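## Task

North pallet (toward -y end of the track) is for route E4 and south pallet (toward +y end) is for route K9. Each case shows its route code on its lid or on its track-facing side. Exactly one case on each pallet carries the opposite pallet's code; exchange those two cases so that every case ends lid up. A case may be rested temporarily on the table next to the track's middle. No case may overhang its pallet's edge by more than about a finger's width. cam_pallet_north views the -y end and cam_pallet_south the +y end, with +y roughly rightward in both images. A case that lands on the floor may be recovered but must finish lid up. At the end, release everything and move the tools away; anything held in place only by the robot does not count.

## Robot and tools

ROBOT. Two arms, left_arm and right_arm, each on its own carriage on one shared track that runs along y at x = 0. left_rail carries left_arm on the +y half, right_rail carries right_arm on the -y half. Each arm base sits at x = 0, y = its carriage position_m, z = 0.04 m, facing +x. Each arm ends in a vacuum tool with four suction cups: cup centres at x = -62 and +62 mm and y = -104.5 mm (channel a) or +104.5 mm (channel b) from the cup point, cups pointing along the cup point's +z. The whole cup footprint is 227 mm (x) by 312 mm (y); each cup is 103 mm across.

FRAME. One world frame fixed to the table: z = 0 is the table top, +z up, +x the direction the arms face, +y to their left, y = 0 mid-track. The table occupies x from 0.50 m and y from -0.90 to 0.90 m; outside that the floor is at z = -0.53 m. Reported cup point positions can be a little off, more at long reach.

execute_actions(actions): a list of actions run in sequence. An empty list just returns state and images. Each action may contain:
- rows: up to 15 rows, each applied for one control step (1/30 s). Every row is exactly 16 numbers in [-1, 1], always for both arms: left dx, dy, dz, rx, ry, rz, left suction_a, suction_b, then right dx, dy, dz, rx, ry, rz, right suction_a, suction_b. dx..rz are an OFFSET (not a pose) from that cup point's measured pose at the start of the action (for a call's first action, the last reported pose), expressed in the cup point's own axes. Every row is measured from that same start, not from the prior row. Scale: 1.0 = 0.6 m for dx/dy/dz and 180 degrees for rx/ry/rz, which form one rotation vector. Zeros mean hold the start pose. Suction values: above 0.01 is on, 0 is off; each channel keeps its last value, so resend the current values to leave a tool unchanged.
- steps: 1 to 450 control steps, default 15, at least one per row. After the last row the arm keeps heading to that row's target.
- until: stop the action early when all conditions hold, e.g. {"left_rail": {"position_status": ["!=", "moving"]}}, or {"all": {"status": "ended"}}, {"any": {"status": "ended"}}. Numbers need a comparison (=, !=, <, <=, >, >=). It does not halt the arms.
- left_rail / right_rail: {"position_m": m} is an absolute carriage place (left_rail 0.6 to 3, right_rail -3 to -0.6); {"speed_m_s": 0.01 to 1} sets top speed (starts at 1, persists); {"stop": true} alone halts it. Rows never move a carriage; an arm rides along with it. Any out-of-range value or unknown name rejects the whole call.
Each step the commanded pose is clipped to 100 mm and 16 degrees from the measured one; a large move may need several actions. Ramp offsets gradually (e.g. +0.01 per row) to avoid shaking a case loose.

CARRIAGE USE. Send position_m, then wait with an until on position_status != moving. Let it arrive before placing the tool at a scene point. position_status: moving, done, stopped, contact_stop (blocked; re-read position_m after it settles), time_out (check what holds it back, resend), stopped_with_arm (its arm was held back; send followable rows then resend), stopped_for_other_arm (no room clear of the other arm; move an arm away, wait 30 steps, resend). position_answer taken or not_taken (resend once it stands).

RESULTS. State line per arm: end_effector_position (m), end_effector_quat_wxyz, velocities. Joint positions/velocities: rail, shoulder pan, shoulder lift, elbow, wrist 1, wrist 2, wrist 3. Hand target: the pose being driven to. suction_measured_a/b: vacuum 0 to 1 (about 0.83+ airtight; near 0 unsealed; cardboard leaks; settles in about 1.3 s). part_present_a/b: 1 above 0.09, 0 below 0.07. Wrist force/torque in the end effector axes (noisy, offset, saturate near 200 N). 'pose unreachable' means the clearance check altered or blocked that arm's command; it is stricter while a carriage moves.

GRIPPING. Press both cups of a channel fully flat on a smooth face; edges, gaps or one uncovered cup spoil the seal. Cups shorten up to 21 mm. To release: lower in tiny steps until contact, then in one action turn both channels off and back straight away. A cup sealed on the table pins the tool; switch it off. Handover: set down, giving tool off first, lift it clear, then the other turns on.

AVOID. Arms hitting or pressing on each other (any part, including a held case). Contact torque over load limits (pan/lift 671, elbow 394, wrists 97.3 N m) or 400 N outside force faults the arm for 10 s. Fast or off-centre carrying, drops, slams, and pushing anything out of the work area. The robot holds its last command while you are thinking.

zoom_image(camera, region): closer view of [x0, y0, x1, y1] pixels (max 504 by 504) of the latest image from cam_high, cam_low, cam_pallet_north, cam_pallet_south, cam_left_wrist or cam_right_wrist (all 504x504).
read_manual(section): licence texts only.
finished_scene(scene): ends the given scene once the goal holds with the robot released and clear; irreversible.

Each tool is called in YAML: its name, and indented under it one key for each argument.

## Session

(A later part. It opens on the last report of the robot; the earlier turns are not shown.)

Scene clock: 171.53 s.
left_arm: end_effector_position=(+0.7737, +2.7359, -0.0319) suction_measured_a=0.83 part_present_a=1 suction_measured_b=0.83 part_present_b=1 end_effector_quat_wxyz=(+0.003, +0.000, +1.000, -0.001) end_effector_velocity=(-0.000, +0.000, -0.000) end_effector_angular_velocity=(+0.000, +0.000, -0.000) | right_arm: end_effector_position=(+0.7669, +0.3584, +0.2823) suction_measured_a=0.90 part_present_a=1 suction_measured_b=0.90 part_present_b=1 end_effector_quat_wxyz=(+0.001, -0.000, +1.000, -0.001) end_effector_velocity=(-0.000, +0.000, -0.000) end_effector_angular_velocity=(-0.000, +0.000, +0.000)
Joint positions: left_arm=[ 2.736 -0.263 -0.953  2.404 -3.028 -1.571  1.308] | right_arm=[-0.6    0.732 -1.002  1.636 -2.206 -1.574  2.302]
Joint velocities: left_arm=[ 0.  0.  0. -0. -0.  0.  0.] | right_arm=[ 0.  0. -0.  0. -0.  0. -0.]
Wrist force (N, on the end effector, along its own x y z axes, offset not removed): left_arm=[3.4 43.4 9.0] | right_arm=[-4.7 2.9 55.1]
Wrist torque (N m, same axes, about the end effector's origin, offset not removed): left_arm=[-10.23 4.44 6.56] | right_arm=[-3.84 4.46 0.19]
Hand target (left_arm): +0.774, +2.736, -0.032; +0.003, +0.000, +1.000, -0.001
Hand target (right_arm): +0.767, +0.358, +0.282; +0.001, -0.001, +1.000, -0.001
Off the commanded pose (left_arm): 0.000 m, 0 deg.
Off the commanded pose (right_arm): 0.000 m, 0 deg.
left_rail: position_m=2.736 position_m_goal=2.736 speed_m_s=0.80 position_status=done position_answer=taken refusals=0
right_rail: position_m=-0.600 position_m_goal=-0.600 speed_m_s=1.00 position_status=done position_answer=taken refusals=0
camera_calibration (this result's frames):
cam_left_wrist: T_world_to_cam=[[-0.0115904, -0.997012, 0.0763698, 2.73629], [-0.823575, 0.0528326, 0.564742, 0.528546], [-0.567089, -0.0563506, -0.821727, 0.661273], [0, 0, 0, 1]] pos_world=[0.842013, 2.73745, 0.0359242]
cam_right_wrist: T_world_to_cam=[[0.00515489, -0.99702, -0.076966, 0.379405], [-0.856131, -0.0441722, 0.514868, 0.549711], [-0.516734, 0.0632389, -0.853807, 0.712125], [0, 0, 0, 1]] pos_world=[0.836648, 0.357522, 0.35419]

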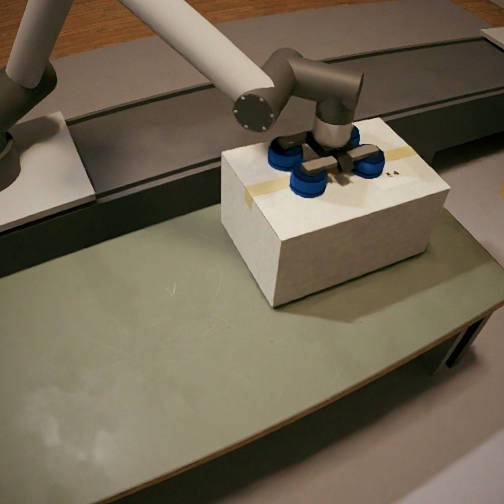

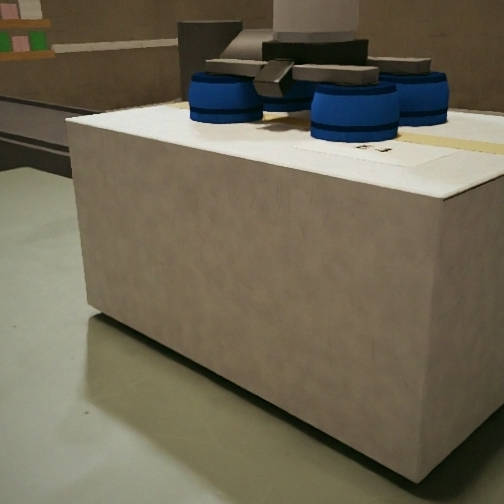

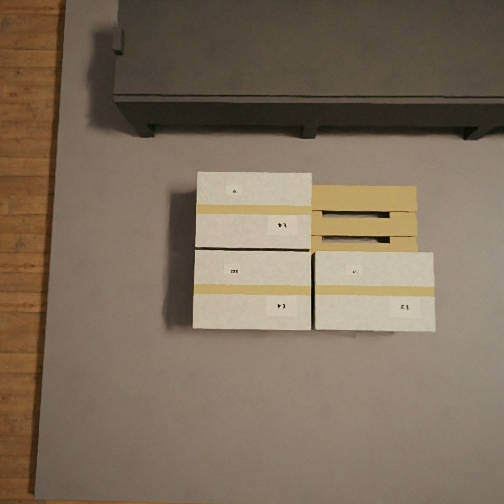

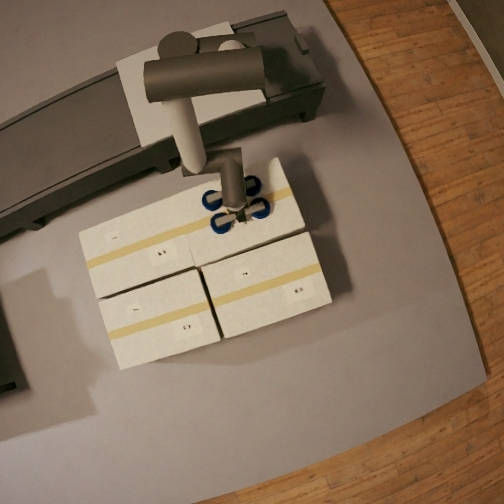

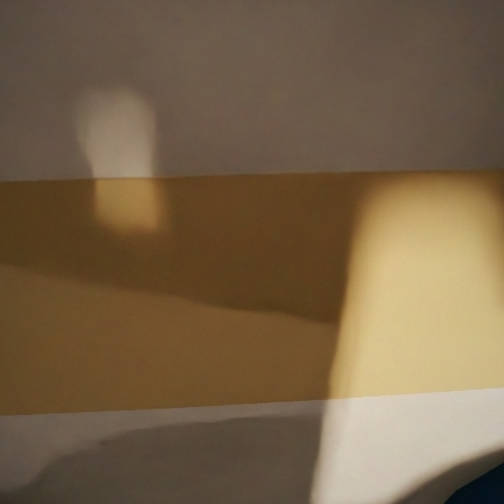

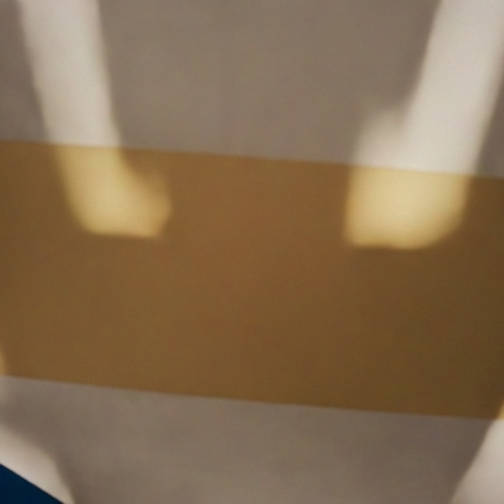

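execute_actions:
  actions:
    - {"rows":[[0,0.03,0,0,0,0,1,1,0,0,-0.03,0,0,0,1,1],[0,0.03,0.03,0,0,0,1,1,0,0,-0.08,0,0,0,1,1],[0,0.03,0.06,0,0,0,1,1,0,0,-0.14,0,0,0,1,1],[0,0.03,0.09,0,0,0,1,1,0,0,-0.3,0,0,0,1,1],[0,0.03,0.115,0,0,0,1,1,0,0,-0.3,0,0,0,1,1]],"steps":35}
    - {"rows":[[0,0,0,0,0,0,1,1,0,-0.05,0,0,0,0,1,1],[0,0,0,0,0,0,1,1,0,-0.1,0,0,0,0,1,1],[0,0,0,0,0,0,1,1,0,-0.15,0,0,0,0,1,1],[0,0,0,0,0,0,1,1,-0.045,-1,0,0,0,0,1,1]],"steps":70}
    - {"right_rail":{"position_m":-2.1,"speed_m_s":0.8},"rows":[[0,0,0,0,0,0,1,1,0,-0.595,0,0,0,0,1,1]],"steps":150,"until":{"right_rail":{"position_status":["!=","moving"]}}}

zoom_image:
  camera: "cam_pallet_south"
  region: [90, 100, 370, 350]

Scene clock: 187.13 s.
left_arm: end_effector_position=(+0.7741, +2.7538, -0.1010) suction_measured_a=0.83 part_present_a=1 suction_measured_b=0.83 part_present_b=1 end_effector_quat_wxyz=(+0.003, +0.000, +1.000, -0.001) end_effector_velocity=(-0.000, +0.000, -0.000) end_effector_angular_velocity=(-0.000, +0.000, -0.000) | right_arm: end_effector_position=(+0.7951, -2.0981, +0.4637) suction_measured_a=0.90 part_present_a=1 suction_measured_b=0.90 part_present_b=1 end_effector_quat_wxyz=(+0.002, -0.000, +1.000, +0.000) end_effector_velocity=(+0.000, +0.004, -0.000) end_effector_angular_velocity=(+0.009, -0.002, +0.002)
Joint positions: left_arm=[ 2.736 -0.24  -0.835  2.394 -3.136 -1.571  1.332] | right_arm=[-2.1   -0.254 -1.581  2.14  -2.134 -1.569  1.316]
Joint velocities: left_arm=[ 0.  0.  0. -0. -0. -0.  0.] | right_arm=[ 0.     0.002 -0.     0.     0.     0.009  0.   ]
Wrist force (N, on the end effector, along its own x y z axes, offset not removed): left_arm=[6.7 4.7 16.1] | right_arm=[-2.6 -23.9 50.5]
Wrist torque (N m, same axes, about the end effector's origin, offset not removed): left_arm=[-6.46 2.93 -0.10] | right_arm=[-2.56 4.03 0.55]
Hand target (left_arm): +0.774, +2.754, -0.101; +0.003, +0.000, +1.000, -0.001
Hand target (right_arm): +0.795, -2.098, +0.464; +0.002, -0.001, +1.000, +0.000
Off the commanded pose (left_arm): 0.000 m, 0 deg.
Off the commanded pose (right_arm): 0.001 m, 0 deg.
left_rail: position_m=2.736 position_m_goal=2.736 speed_m_s=0.80 position_status=done position_answer=taken refusals=0
right_rail: position_m=-2.100 position_m_goal=-2.100 speed_m_s=0.80 position_status=done position_answer=taken refusals=0
camera_calibration (this result's frames):
cam_left_wrist: T_world_to_cam=[[-0.0115938, -0.997012, 0.0763725, 2.75937], [-0.823588, 0.0528357, 0.564722, 0.566974], [-0.56707, -0.0563522, -0.82174, 0.605736], [0, 0, 0, 1]] pos_world=[0.84244, 2.7553, -0.0331656]
cam_right_wrist: T_world_to_cam=[[0.00509105, -0.996857, -0.0790558, -2.05459], [-0.856398, -0.0451632, 0.514337, 0.37025], [-0.516291, 0.0650847, -0.853937, 1.04049], [0, 0, 0, 1]] pos_world=[0.864735, -2.09913, 0.535649]

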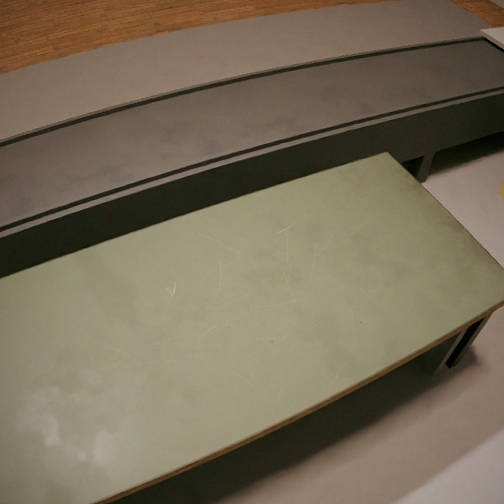

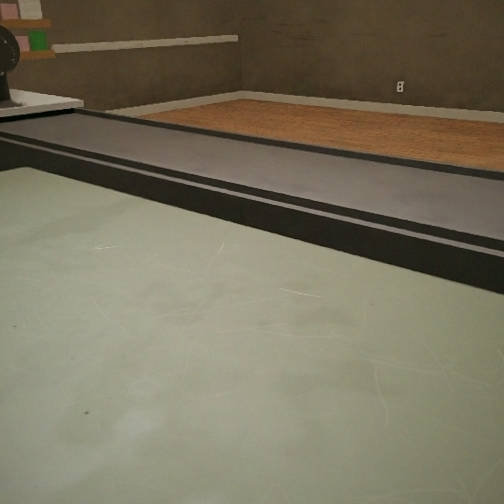

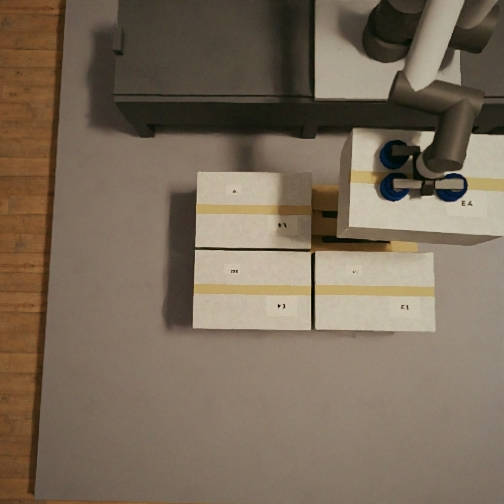

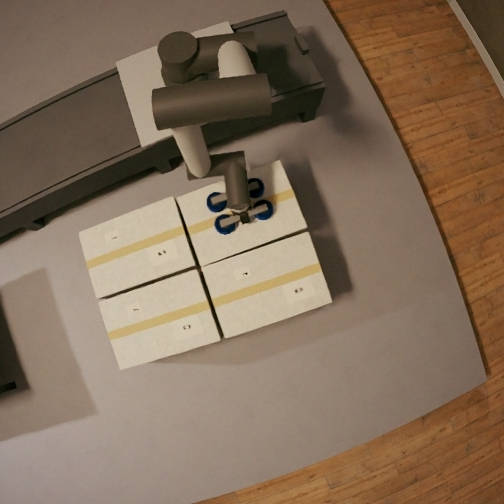

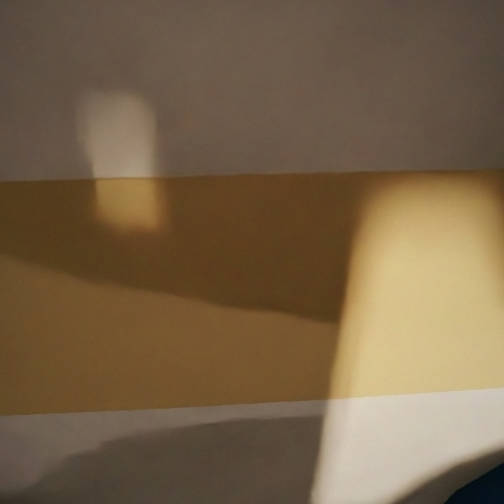

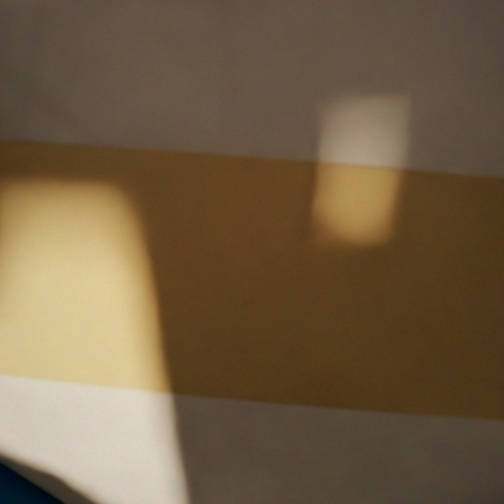

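Region (90, 100, 370, 350) of cam_pallet_south's 504x504 image, scaled by 1.800, with more detail than that image has; it fills the top 450 rows of this view, and the rest is white.

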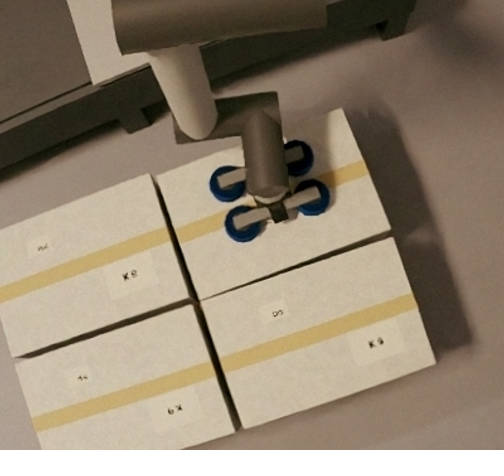

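execute_actions:
  actions:
    - {"rows":[[0,0,0.015,0,0,0,1,1,0,0,0.1,0,0,-0.017,1,1],[0,0,0.015,0,0,0,1,1,0,0,0.2,0,0,-0.017,1,1],[0,0,0.015,0,0,0,1,1,0,-0.02,0.4,0,0,-0.017,1,1]],"steps":15}
    - {"rows":[[0,0,-0.5,0,0,0,0,0,0,0,0.25,0,0,0,1,1]],"steps":40}

zoom_image:
  camera: "cam_pallet_north"
  region: [180, 120, 480, 340]

Scene clock: 194.23 s.
left_arm: end_effector_position=(+0.7723, +2.7543, +0.1904) suction_measured_a=0.00 part_present_a=0 suction_measured_b=0.00 part_present_b=0 end_effector_quat_wxyz=(+0.003, +0.000, +1.000, -0.001) end_effector_velocity=(-0.000, -0.000, +0.002) end_effector_angular_velocity=(+0.000, +0.001, -0.000) | right_arm: end_effector_position=(+0.7844, -2.1064, +0.1119) suction_measured_a=0.90 part_present_a=1 suction_measured_b=0.90 part_present_b=1 end_effector_quat_wxyz=(-0.005, -0.026, +1.000, +0.002) end_effector_velocity=(-0.000, +0.000, -0.000) end_effector_angular_velocity=(+0.000, +0.000, +0.000)
Joint positions: left_arm=[ 2.736 -0.239 -1.311  2.359 -2.625 -1.571  1.332] | right_arm=[-2.1   -0.267 -1.186  2.365 -2.739 -1.57   1.251]
Joint velocities: left_arm=[ 0.    -0.    -0.002 -0.001  0.004 -0.    -0.   ] | right_arm=[ 0.  0.  0.  0. -0. -0.  0.]
Wrist force (N, on the end effector, along its own x y z axes, offset not removed): left_arm=[-0.2 2.8 2.9] | right_arm=[-2.9 0.5 52.3]
Wrist torque (N m, same axes, about the end effector's origin, offset not removed): left_arm=[0.15 0.42 -0.11] | right_arm=[-4.20 3.86 -0.01]
Hand target (left_arm): +0.772, +2.754, +0.191; +0.003, +0.000, +1.000, -0.001
Hand target (right_arm): +0.784, -2.106, +0.112; -0.005, -0.026, +1.000, +0.002
Off the commanded pose (left_arm): 0.000 m, 0 deg.
Off the commanded pose (right_arm): 0.000 m, 0 deg.
left_rail: position_m=2.736 position_m_goal=2.736 speed_m_s=0.80 position_status=done position_answer=taken refusals=0
right_rail: position_m=-2.100 position_m_goal=-2.100 speed_m_s=0.80 position_status=done position_answer=taken refusals=0
camera_calibration (this result's frames):
cam_left_wrist: T_world_to_cam=[[-0.0115817, -0.997012, 0.0763767, 2.73759], [-0.823617, 0.0528252, 0.564681, 0.400959], [-0.567029, -0.0563652, -0.821767, 0.844271], [0, 0, 0, 1]] pos_world=[0.840668, 2.75581, 0.258292]
cam_right_wrist: T_world_to_cam=[[0.0550607, -0.995071, -0.0824738, -2.1257], [-0.845804, -0.0903793, 0.525782, 0.436905], [-0.530645, 0.0408067, -0.846612, 0.694424], [0, 0, 0, 1]] pos_world=[0.855072, -2.10408, 0.182876]

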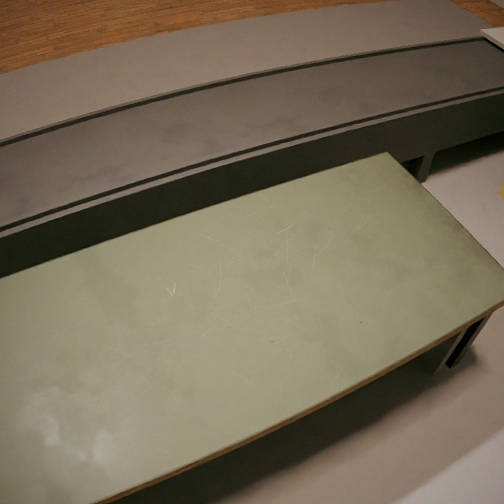

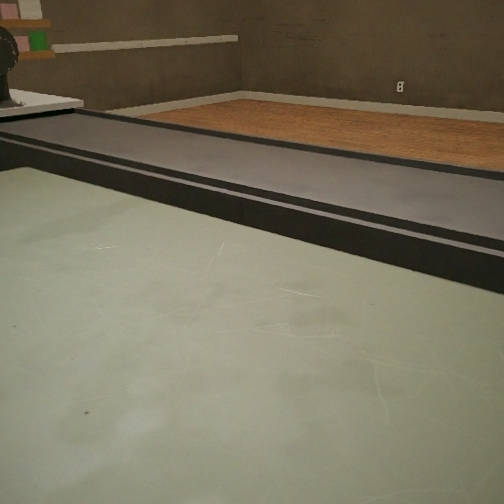

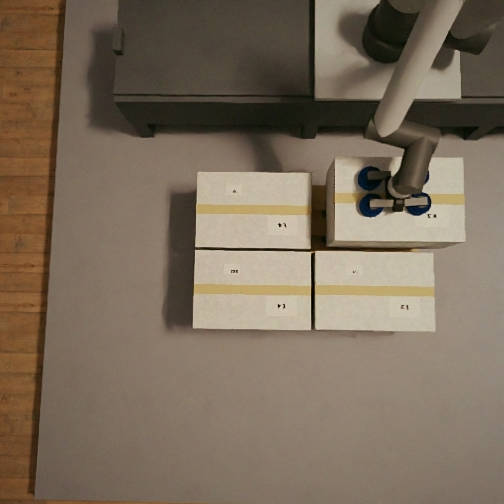

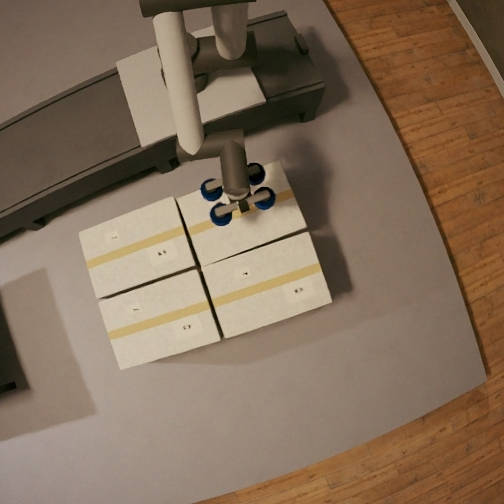

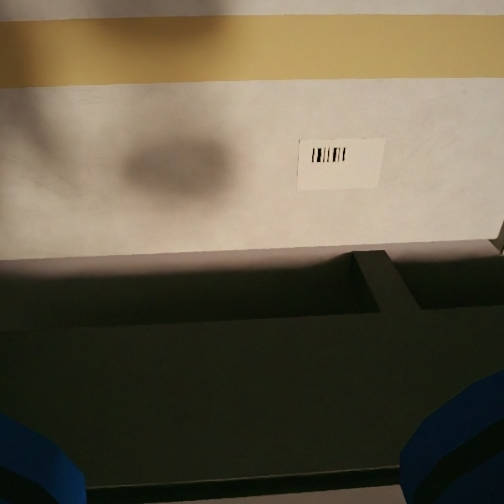

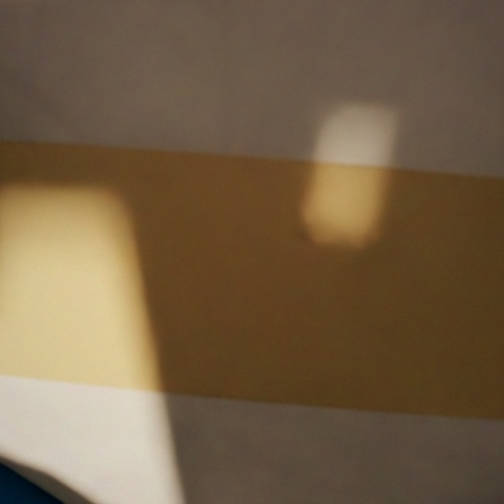

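Region (180, 120, 480, 340) of cam_pallet_north's 504x504 image, scaled by 1.680, with more detail than that image has; it fills the top 370 rows of this view, and the rest is white.

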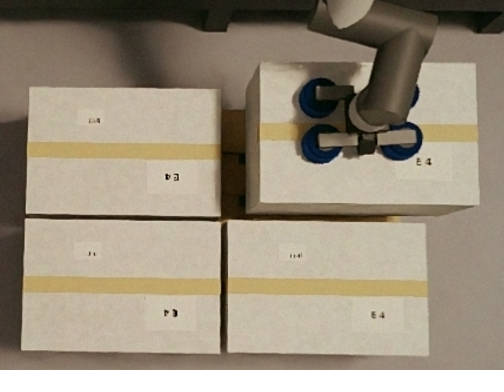

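execute_actions:
  actions:
    - {"rows":[[0,0,0,0,0,0,0,0,0,0,0.05,0,0,0,1,1],[0,0,0,0,0,0,0,0,0,0,0.1,0,0,0,1,1],[0,0,0,0,0,0,0,0,0,0,0.15,0,0,0,1,1],[0,0,0,0,0,0,0,0,0,0,0.2,0,0,0,1,1],[0,0,0,0,0,0,0,0,0,0,0.29,0,0,0,1,1]],"steps":35}

zoom_image:
  camera: "cam_pallet_north"
  region: [180, 120, 480, 340]

Scene clock: 201.73 s.
left_arm: end_effector_position=(+0.7723, +2.7543, +0.1904) suction_measured_a=0.00 part_present_a=0 suction_measured_b=0.00 part_present_b=0 end_effector_quat_wxyz=(+0.003, +0.000, +1.000, -0.001) end_effector_velocity=(-0.000, +0.000, -0.000) end_effector_angular_velocity=(+0.000, +0.000, -0.000) | right_arm: end_effector_position=(+0.7828, -2.1061, -0.0619) suction_measured_a=0.90 part_present_a=1 suction_measured_b=0.90 part_present_b=1 end_effector_quat_wxyz=(-0.005, -0.026, +1.000, +0.002) end_effector_velocity=(+0.000, +0.000, -0.001) end_effector_angular_velocity=(+0.000, -0.000, +0.000)
Joint positions: left_arm=[ 2.736 -0.239 -1.311  2.359 -2.625 -1.571  1.332] | right_arm=[-2.1   -0.267 -0.904  2.382 -3.038 -1.57   1.251]
Joint velocities: left_arm=[ 0. -0.  0.  0. -0. -0.  0.] | right_arm=[ 0.     0.     0.001 -0.    -0.001  0.     0.   ]
Wrist force (N, on the end effector, along its own x y z axes, offset not removed): left_arm=[6.4 0.7 1.4] | right_arm=[-2.1 -4.1 60.0]
Wrist torque (N m, same axes, about the end effector's origin, offset not removed): left_arm=[-0.28 -0.64 -0.04] | right_arm=[-4.81 3.94 0.16]
Hand target (left_arm): +0.772, +2.754, +0.190; +0.003, +0.000, +1.000, -0.001
Hand target (right_arm): +0.783, -2.106, -0.062; -0.005, -0.026, +1.000, +0.002
Off the commanded pose (left_arm): 0.000 m, 0 deg.
Off the commanded pose (right_arm): 0.000 m, 0 deg.
left_rail: position_m=2.736 position_m_goal=2.736 speed_m_s=0.80 position_status=done position_answer=taken refusals=0
right_rail: position_m=-2.100 position_m_goal=-2.100 speed_m_s=0.80 position_status=done position_answer=taken refusals=0
camera_calibration (this result's frames):
cam_left_wrist: T_world_to_cam=[[-0.0115928, -0.997011, 0.0763838, 2.73757], [-0.823617, 0.0528384, 0.56468, 0.400923], [-0.567029, -0.0563647, -0.821767, 0.84427], [0, 0, 0, 1]] pos_world=[0.840668, 2.75579, 0.258294]
cam_right_wrist: T_world_to_cam=[[0.0550573, -0.995072, -0.082461, -2.1396], [-0.84581, -0.0903693, 0.525775, 0.526941], [-0.530636, 0.0407985, -0.846617, 0.546335], [0, 0, 0, 1]] pos_world=[0.853398, -2.10373, 0.0090505]

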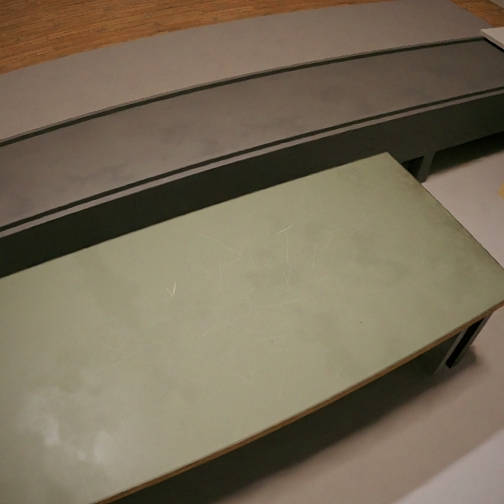

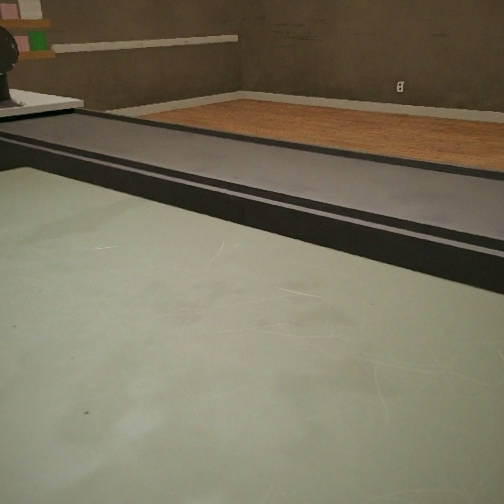

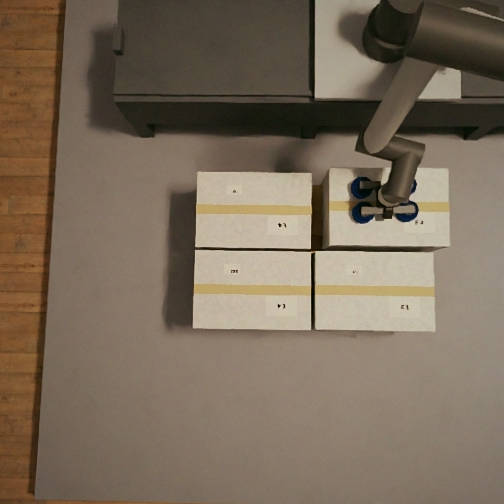

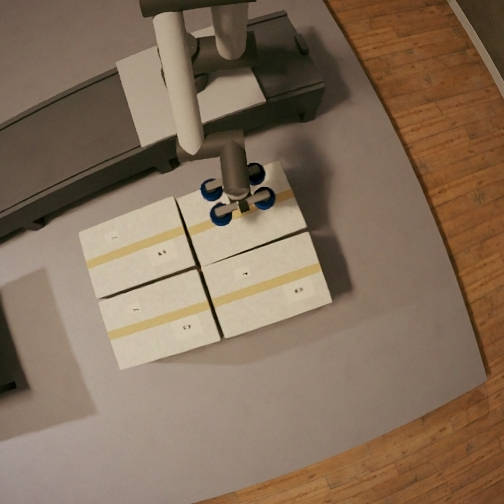

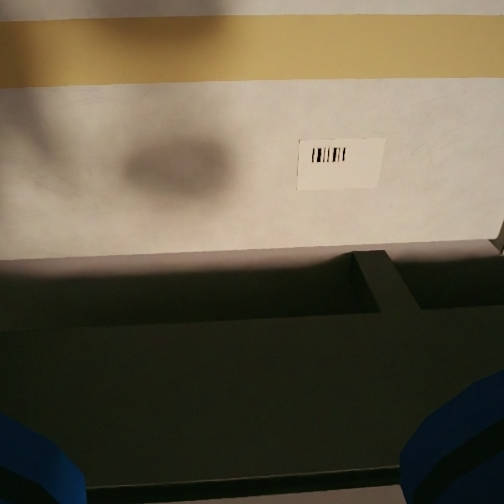

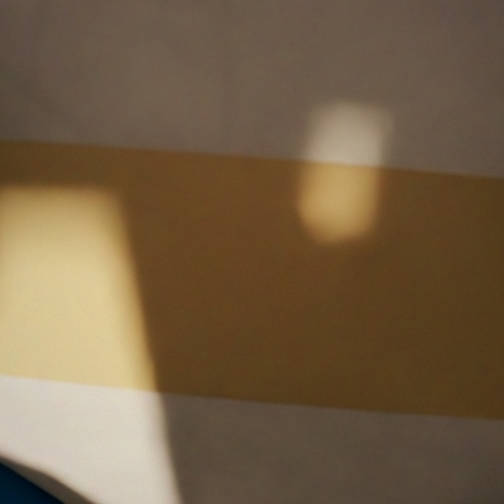

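Region (180, 120, 480, 340) of cam_pallet_north's 504x504 image, scaled by 1.680, with more detail than that image has; it fills the top 370 rows of this view, and the rest is white.

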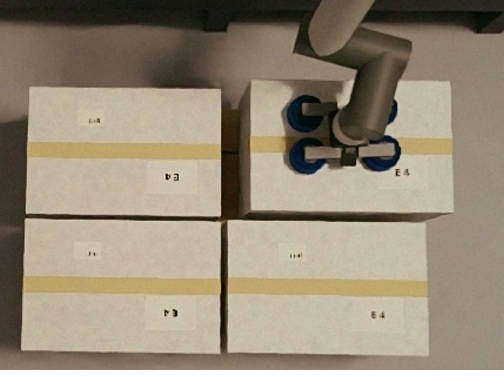

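execute_actions:
  actions:
    - {"rows":[[0,0,0,0,0,0,0,0,0,-0.03,0,0,0,0,1,1],[0,0,0,0,0,0,0,0,0,-0.06,0,0,0,0,1,1],[0,0,0,0,0,0,0,0,-0.01,-0.092,0,0,0,0,1,1]],"steps":20}
    - {"rows":[[0,0,0,0,0,0,0,0,0,0,0.03,0,0,0,1,1],[0,0,0,0,0,0,0,0,0,0,0.06,0,0,0,1,1]],"steps":20}

zoom_image:
  camera: "cam_pallet_north"
  region: [180, 120, 480, 340]

Scene clock: 210.17 s.
left_arm: end_effector_position=(+0.7723, +2.7543, +0.1904) suction_measured_a=0.00 part_present_a=0 suction_measured_b=0.00 part_present_b=0 end_effector_quat_wxyz=(+0.003, +0.000, +1.000, -0.001) end_effector_velocity=(+0.000, -0.000, -0.000) end_effector_angular_velocity=(+0.000, +0.000, -0.000) | right_arm: end_effector_position=(+0.7912, -2.1601, -0.0978) suction_measured_a=0.90 part_present_a=1 suction_measured_b=0.90 part_present_b=1 end_effector_quat_wxyz=(-0.005, -0.026, +1.000, +0.002) end_effector_velocity=(+0.000, +0.000, -0.002) end_effector_angular_velocity=(-0.000, -0.000, -0.000)
Joint positions: left_arm=[ 2.736 -0.239 -1.311  2.359 -2.625 -1.571  1.332] | right_arm=[-2.1   -0.332 -0.843  2.362 -3.079 -1.571  1.187]
Joint velocities: left_arm=[ 0. -0.  0. -0.  0. -0. -0.] | right_arm=[ 0.     0.     0.004 -0.001 -0.004  0.     0.001]
Wrist force (N, on the end effector, along its own x y z axes, offset not removed): left_arm=[1.5 1.7 0.8] | right_arm=[-2.9 -1.6 54.6]
Wrist torque (N m, same axes, about the end effector's origin, offset not removed): left_arm=[-0.08 0.14 -0.16] | right_arm=[-4.55 3.99 0.18]
Hand target (left_arm): +0.772, +2.754, +0.190; +0.003, +0.000, +1.000, -0.001
Hand target (right_arm): +0.791, -2.160, -0.098; -0.005, -0.026, +1.000, +0.002
Off the commanded pose (left_arm): 0.000 m, 0 deg.
Off the commanded pose (right_arm): 0.000 m, 0 deg.
left_rail: position_m=2.736 position_m_goal=2.736 speed_m_s=0.80 position_status=done position_answer=taken refusals=0
right_rail: position_m=-2.100 position_m_goal=-2.100 speed_m_s=0.80 position_status=done position_answer=taken refusals=0
camera_calibration (this result's frames):
cam_left_wrist: T_world_to_cam=[[-0.0115812, -0.997011, 0.076383, 2.73757], [-0.823616, 0.0528285, 0.564682, 0.400949], [-0.56703, -0.0563705, -0.821766, 0.844285], [0, 0, 0, 1]] pos_world=[0.840668, 2.7558, 0.258292]
cam_right_wrist: T_world_to_cam=[[0.0551026, -0.995058, -0.0826046, -2.19686], [-0.845843, -0.0904808, 0.525702, 0.547832], [-0.530578, 0.040903, -0.846649, 0.522843], [0, 0, 0, 1]] pos_world=[0.861841, -2.15782, -0.0268028]

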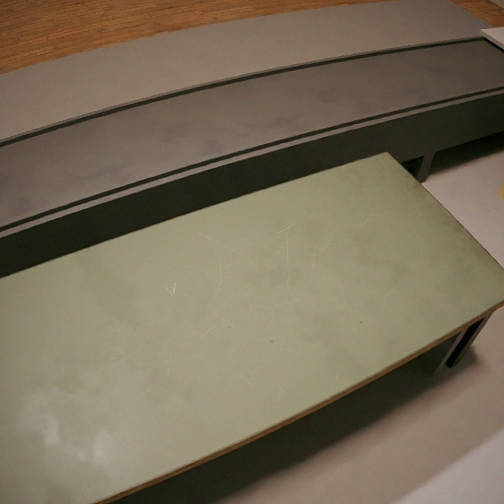

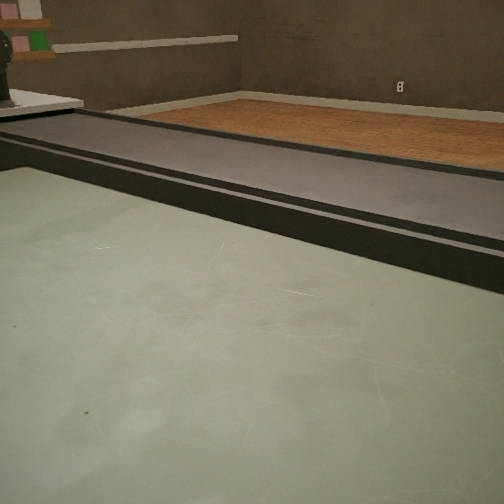

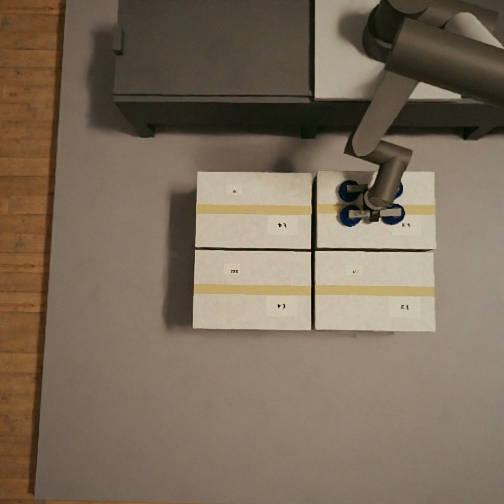

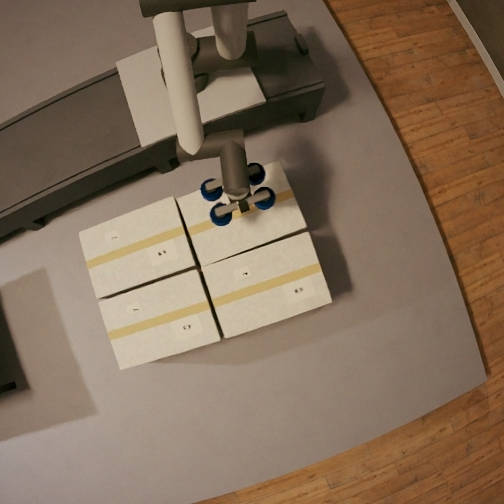

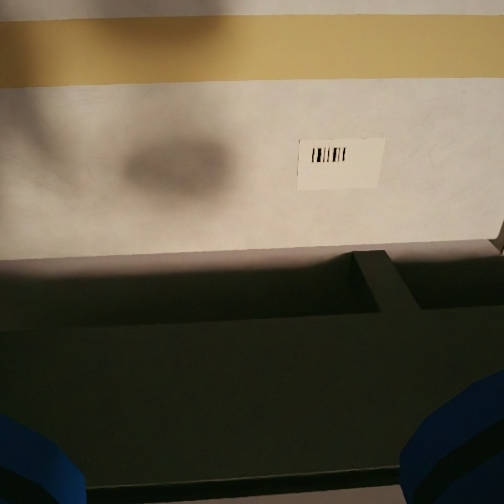

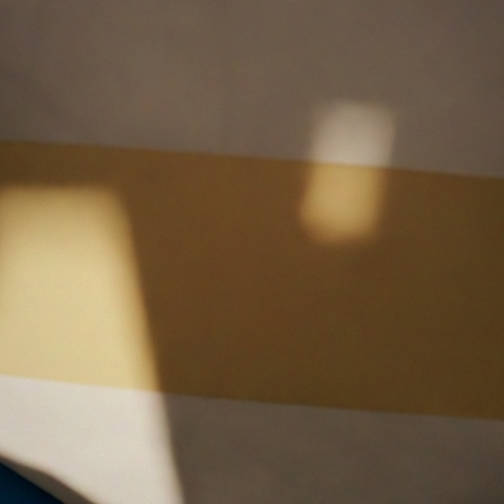

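Region (180, 120, 480, 340) of cam_pallet_north's 504x504 image, scaled by 1.680, with more detail than that image has; it fills the top 370 rows of this view, and the rest is white.

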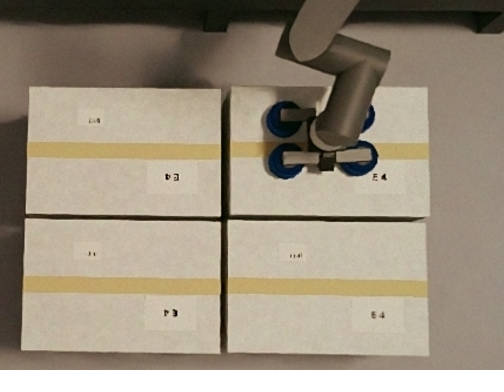

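Aligned. Nudge slightly -y, lower, release.

execute_actions:
  actions:
    - {"rows":[[0,0,0,0,0,0,0,0,0,-0.008,0.01,0,0,0,1,1],[0,0,0,0,0,0,0,0,0,-0.008,0.022,0,0,0,1,1]],"steps":15}
    - {"rows":[[0,0,-0.3,0,0,0,0,0,0,0,-0.6,0,0,0,0,0]],"steps":45}

Scene clock: 215.47 s.
left_arm: end_effector_position=(+0.7711, +2.7546, +0.3707) suction_measured_a=0.00 part_present_a=0 suction_measured_b=0.00 part_present_b=0 end_effector_quat_wxyz=(+0.003, +0.000, +1.000, -0.001) end_effector_velocity=(-0.000, -0.000, +0.000) end_effector_angular_velocity=(-0.000, -0.000, -0.000) | right_arm: end_effector_position=(+0.7948, -2.1655, +0.2491) suction_measured_a=0.00 part_present_a=0 suction_measured_b=0.00 part_present_b=0 end_effector_quat_wxyz=(-0.005, -0.026, +1.000, +0.002) end_effector_velocity=(+0.000, -0.000, +0.001) end_effector_angular_velocity=(+0.000, +0.000, -0.000)
Joint positions: left_arm=[ 2.736 -0.239 -1.53   2.248 -2.295 -1.571  1.332] | right_arm=[-2.1   -0.337 -1.365  2.288 -2.483 -1.571  1.182]
Joint velocities: left_arm=[ 0. -0. -0. -0.  0. -0. -0.] | right_arm=[ 0.    -0.    -0.001 -0.001  0.002 -0.    -0.   ]
Wrist force (N, on the end effector, along its own x y z axes, offset not removed): left_arm=[3.0 0.4 -2.9] | right_arm=[-1.8 -1.0 -2.3]
Wrist torque (N m, same axes, about the end effector's origin, offset not removed): left_arm=[-0.21 -0.12 -0.15] | right_arm=[-0.07 0.29 0.27]
Hand target (left_arm): +0.771, +2.755, +0.371; +0.003, +0.000, +1.000, -0.001
Hand target (right_arm): +0.795, -2.165, +0.249; -0.005, -0.026, +1.000, +0.002
Off the commanded pose (left_arm): 0.000 m, 0 deg.
Off the commanded pose (right_arm): 0.001 m, 0 deg.
left_rail: position_m=2.736 position_m_goal=2.736 speed_m_s=0.80 position_status=done position_answer=taken refusals=0
right_rail: position_m=-2.100 position_m_goal=-2.100 speed_m_s=0.80 position_status=done position_answer=taken refusals=0
camera_calibration (this result's frames):
cam_left_wrist: T_world_to_cam=[[-0.0115798, -0.997011, 0.0763811, 2.72414], [-0.823612, 0.0528266, 0.564688, 0.298174], [-0.567035, -0.0563695, -0.821763, 0.991712], [0, 0, 0, 1]] pos_world=[0.839461, 2.75615, 0.438504]
cam_right_wrist: T_world_to_cam=[[0.0551406, -0.995065, -0.0824889, -2.17379], [-0.845813, -0.090454, 0.525755, 0.368021], [-0.530622, 0.0407797, -0.846627, 0.818453], [0, 0, 0, 1]] pos_world=[0.865429, -2.16315, 0.320123]

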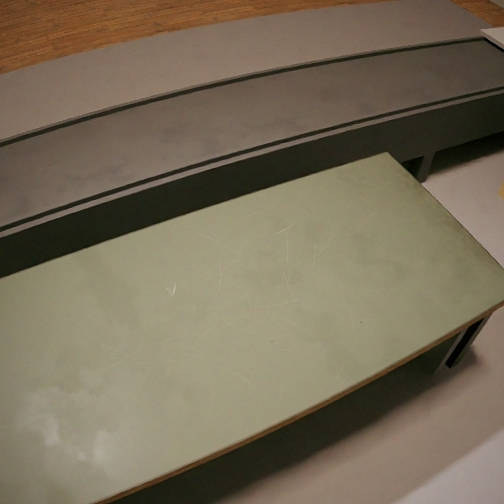

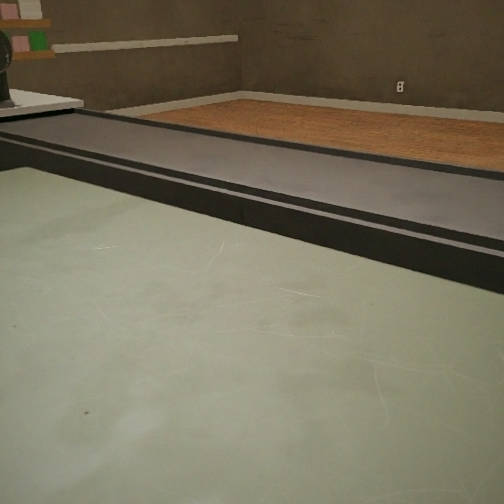

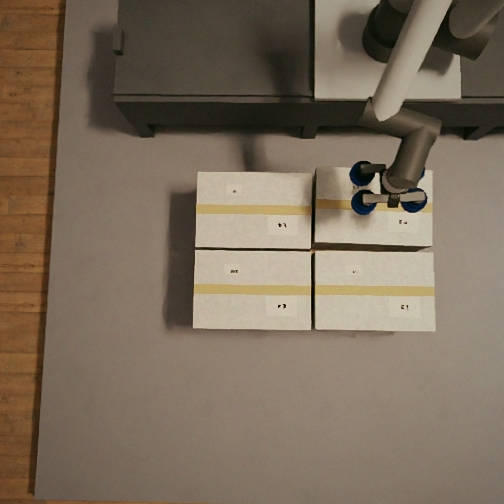

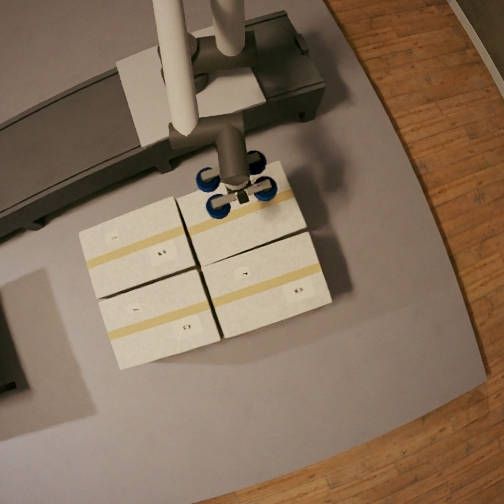

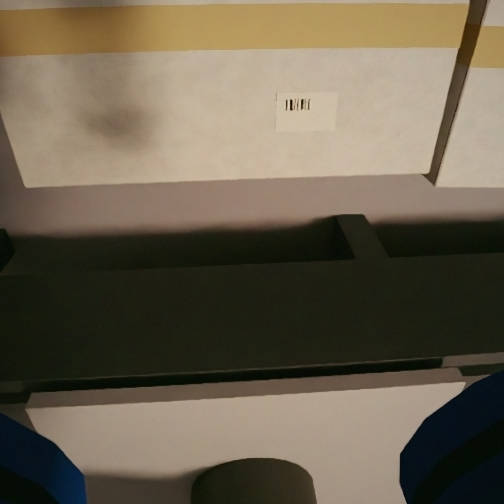

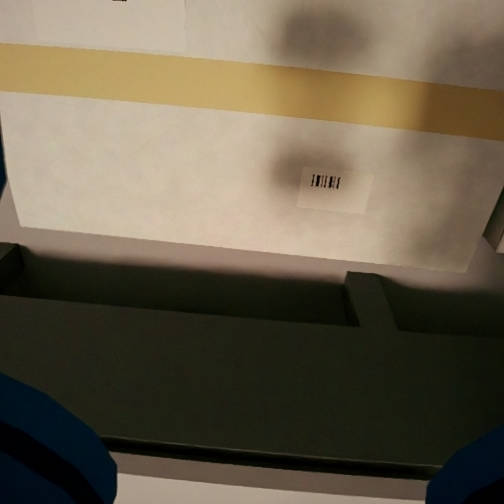

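execute_actions:
  actions:
    - {"rows":[[0,0,0,0,0,0,0,0,0,0,0.55,0,0,0,1,1]],"steps":45}
    - {"rows":[[0,0,0,0,0,0,0,0,0,0,0.035,0,0,0,1,1]],"steps":45}
    - {"rows":[[0,0,0,0,0,0,0,0,0,0,-0.02,0,0,0,1,1]],"steps":15}
    - {"rows":[[0,0,0,0,0,0,0,0,-0.03,0,0,0,0,0,1,1]],"steps":15}
    - {"rows":[[0,0,0,0,0,0,0,0,0,0,0.018,0,0,0,1,1]],"steps":15}
    - {"rows":[[0,0,0,0,0,0,0,0,0,0,-0.6,0,0,0,0,0]],"steps":45}

zoom_image:
  camera: "cam_pallet_north"
  region: [180, 120, 480, 340]

Scene clock: 230.27 s.
left_arm: end_effector_position=(+0.7711, +2.7546, +0.3707) suction_measured_a=0.00 part_present_a=0 suction_measured_b=0.00 part_present_b=0 end_effector_quat_wxyz=(+0.003, +0.000, +1.000, -0.001) end_effector_velocity=(-0.000, +0.000, +0.000) end_effector_angular_velocity=(-0.000, -0.000, +0.000) | right_arm: end_effector_position=(+0.8123, -2.1645, +0.2591) suction_measured_a=0.00 part_present_a=0 suction_measured_b=0.00 part_present_b=0 end_effector_quat_wxyz=(-0.005, -0.026, +1.000, +0.002) end_effector_velocity=(+0.000, -0.000, +0.001) end_effector_angular_velocity=(+0.000, +0.000, -0.000)
Joint positions: left_arm=[ 2.736 -0.239 -1.53   2.248 -2.295 -1.571  1.332] | right_arm=[-2.1   -0.328 -1.361  2.259 -2.459 -1.571  1.19 ]
Joint velocities: left_arm=[ 0.  0. -0.  0. -0.  0. -0.] | right_arm=[ 0.    -0.    -0.001 -0.001  0.002 -0.    -0.   ]
Wrist force (N, on the end effector, along its own x y z axes, offset not removed): left_arm=[5.7 -1.3 2.6] | right_arm=[-1.6 0.0 -2.2]
Wrist torque (N m, same axes, about the end effector's origin, offset not removed): left_arm=[-0.61 -0.58 -0.04] | right_arm=[0.01 0.41 0.17]
Hand target (left_arm): +0.771, +2.755, +0.371; +0.003, +0.000, +1.000, -0.001
Hand target (right_arm): +0.812, -2.164, +0.259; -0.005, -0.026, +1.000, +0.002
Off the commanded pose (left_arm): 0.000 m, 0 deg.
Off the commanded pose (right_arm): 0.001 m, 0 deg.
left_rail: position_m=2.736 position_m_goal=2.736 speed_m_s=0.80 position_status=done position_answer=taken refusals=0
right_rail: position_m=-2.100 position_m_goal=-2.100 speed_m_s=0.80 position_status=done position_answer=taken refusals=0
camera_calibration (this result's frames):
cam_left_wrist: T_world_to_cam=[[-0.0115813, -0.997011, 0.076383, 2.72414], [-0.823616, 0.0528286, 0.564682, 0.298167], [-0.56703, -0.0563705, -0.821766, 0.991721], [0, 0, 0, 1]] pos_world=[0.839459, 2.75615, 0.438515]
cam_right_wrist: T_world_to_cam=[[0.0551221, -0.995073, -0.0824135, -2.17297], [-0.845806, -0.090399, 0.525776, 0.37782], [-0.530635, 0.040724, -0.846622, 0.836038], [0, 0, 0, 1]] pos_world=[0.882972, -2.16216, 0.330077]

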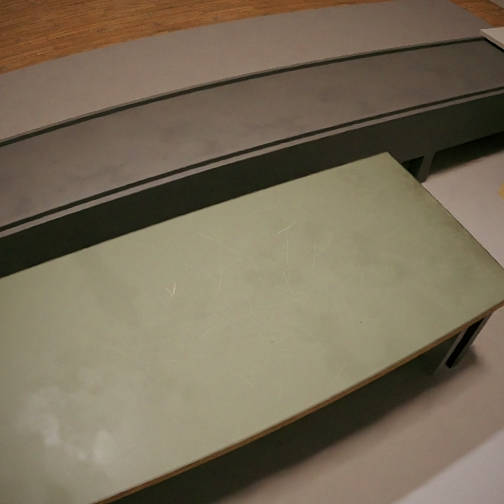

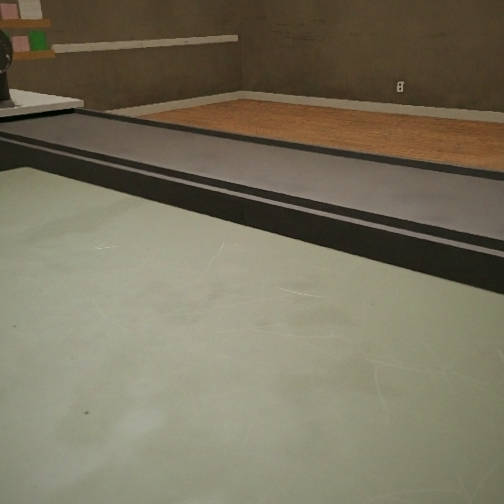

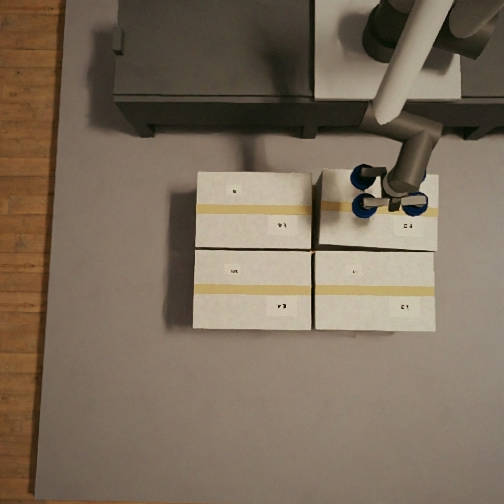

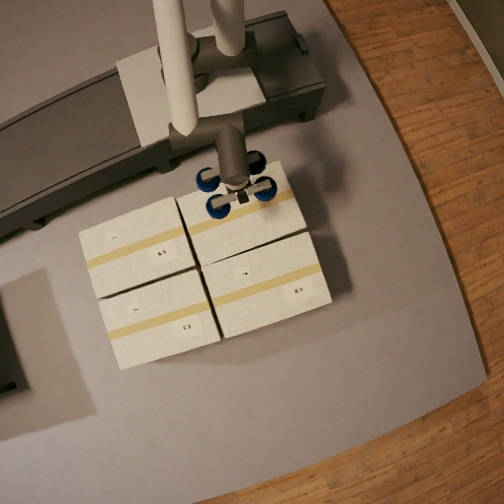

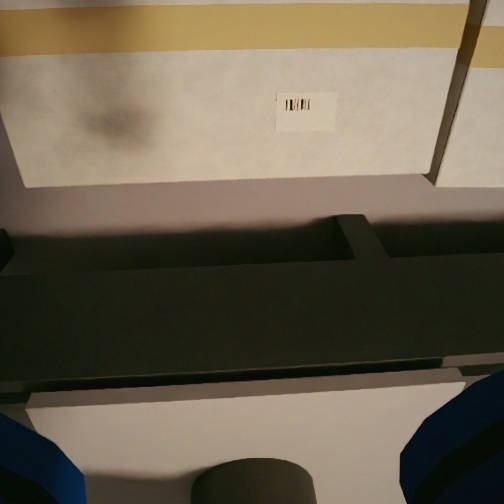

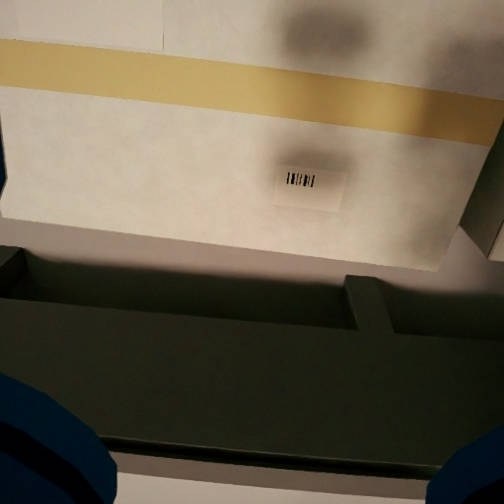

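Region (180, 120, 480, 340) of cam_pallet_north's 504x504 image, scaled by 1.680, with more detail than that image has; it fills the top 370 rows of this view, and the rest is white.

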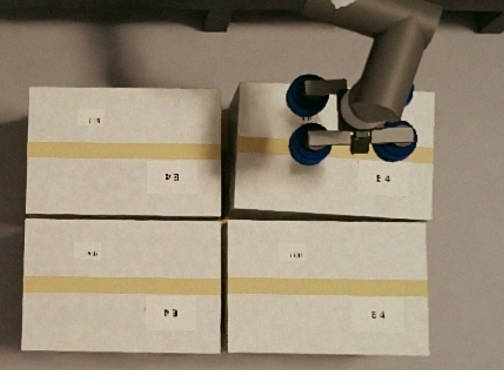

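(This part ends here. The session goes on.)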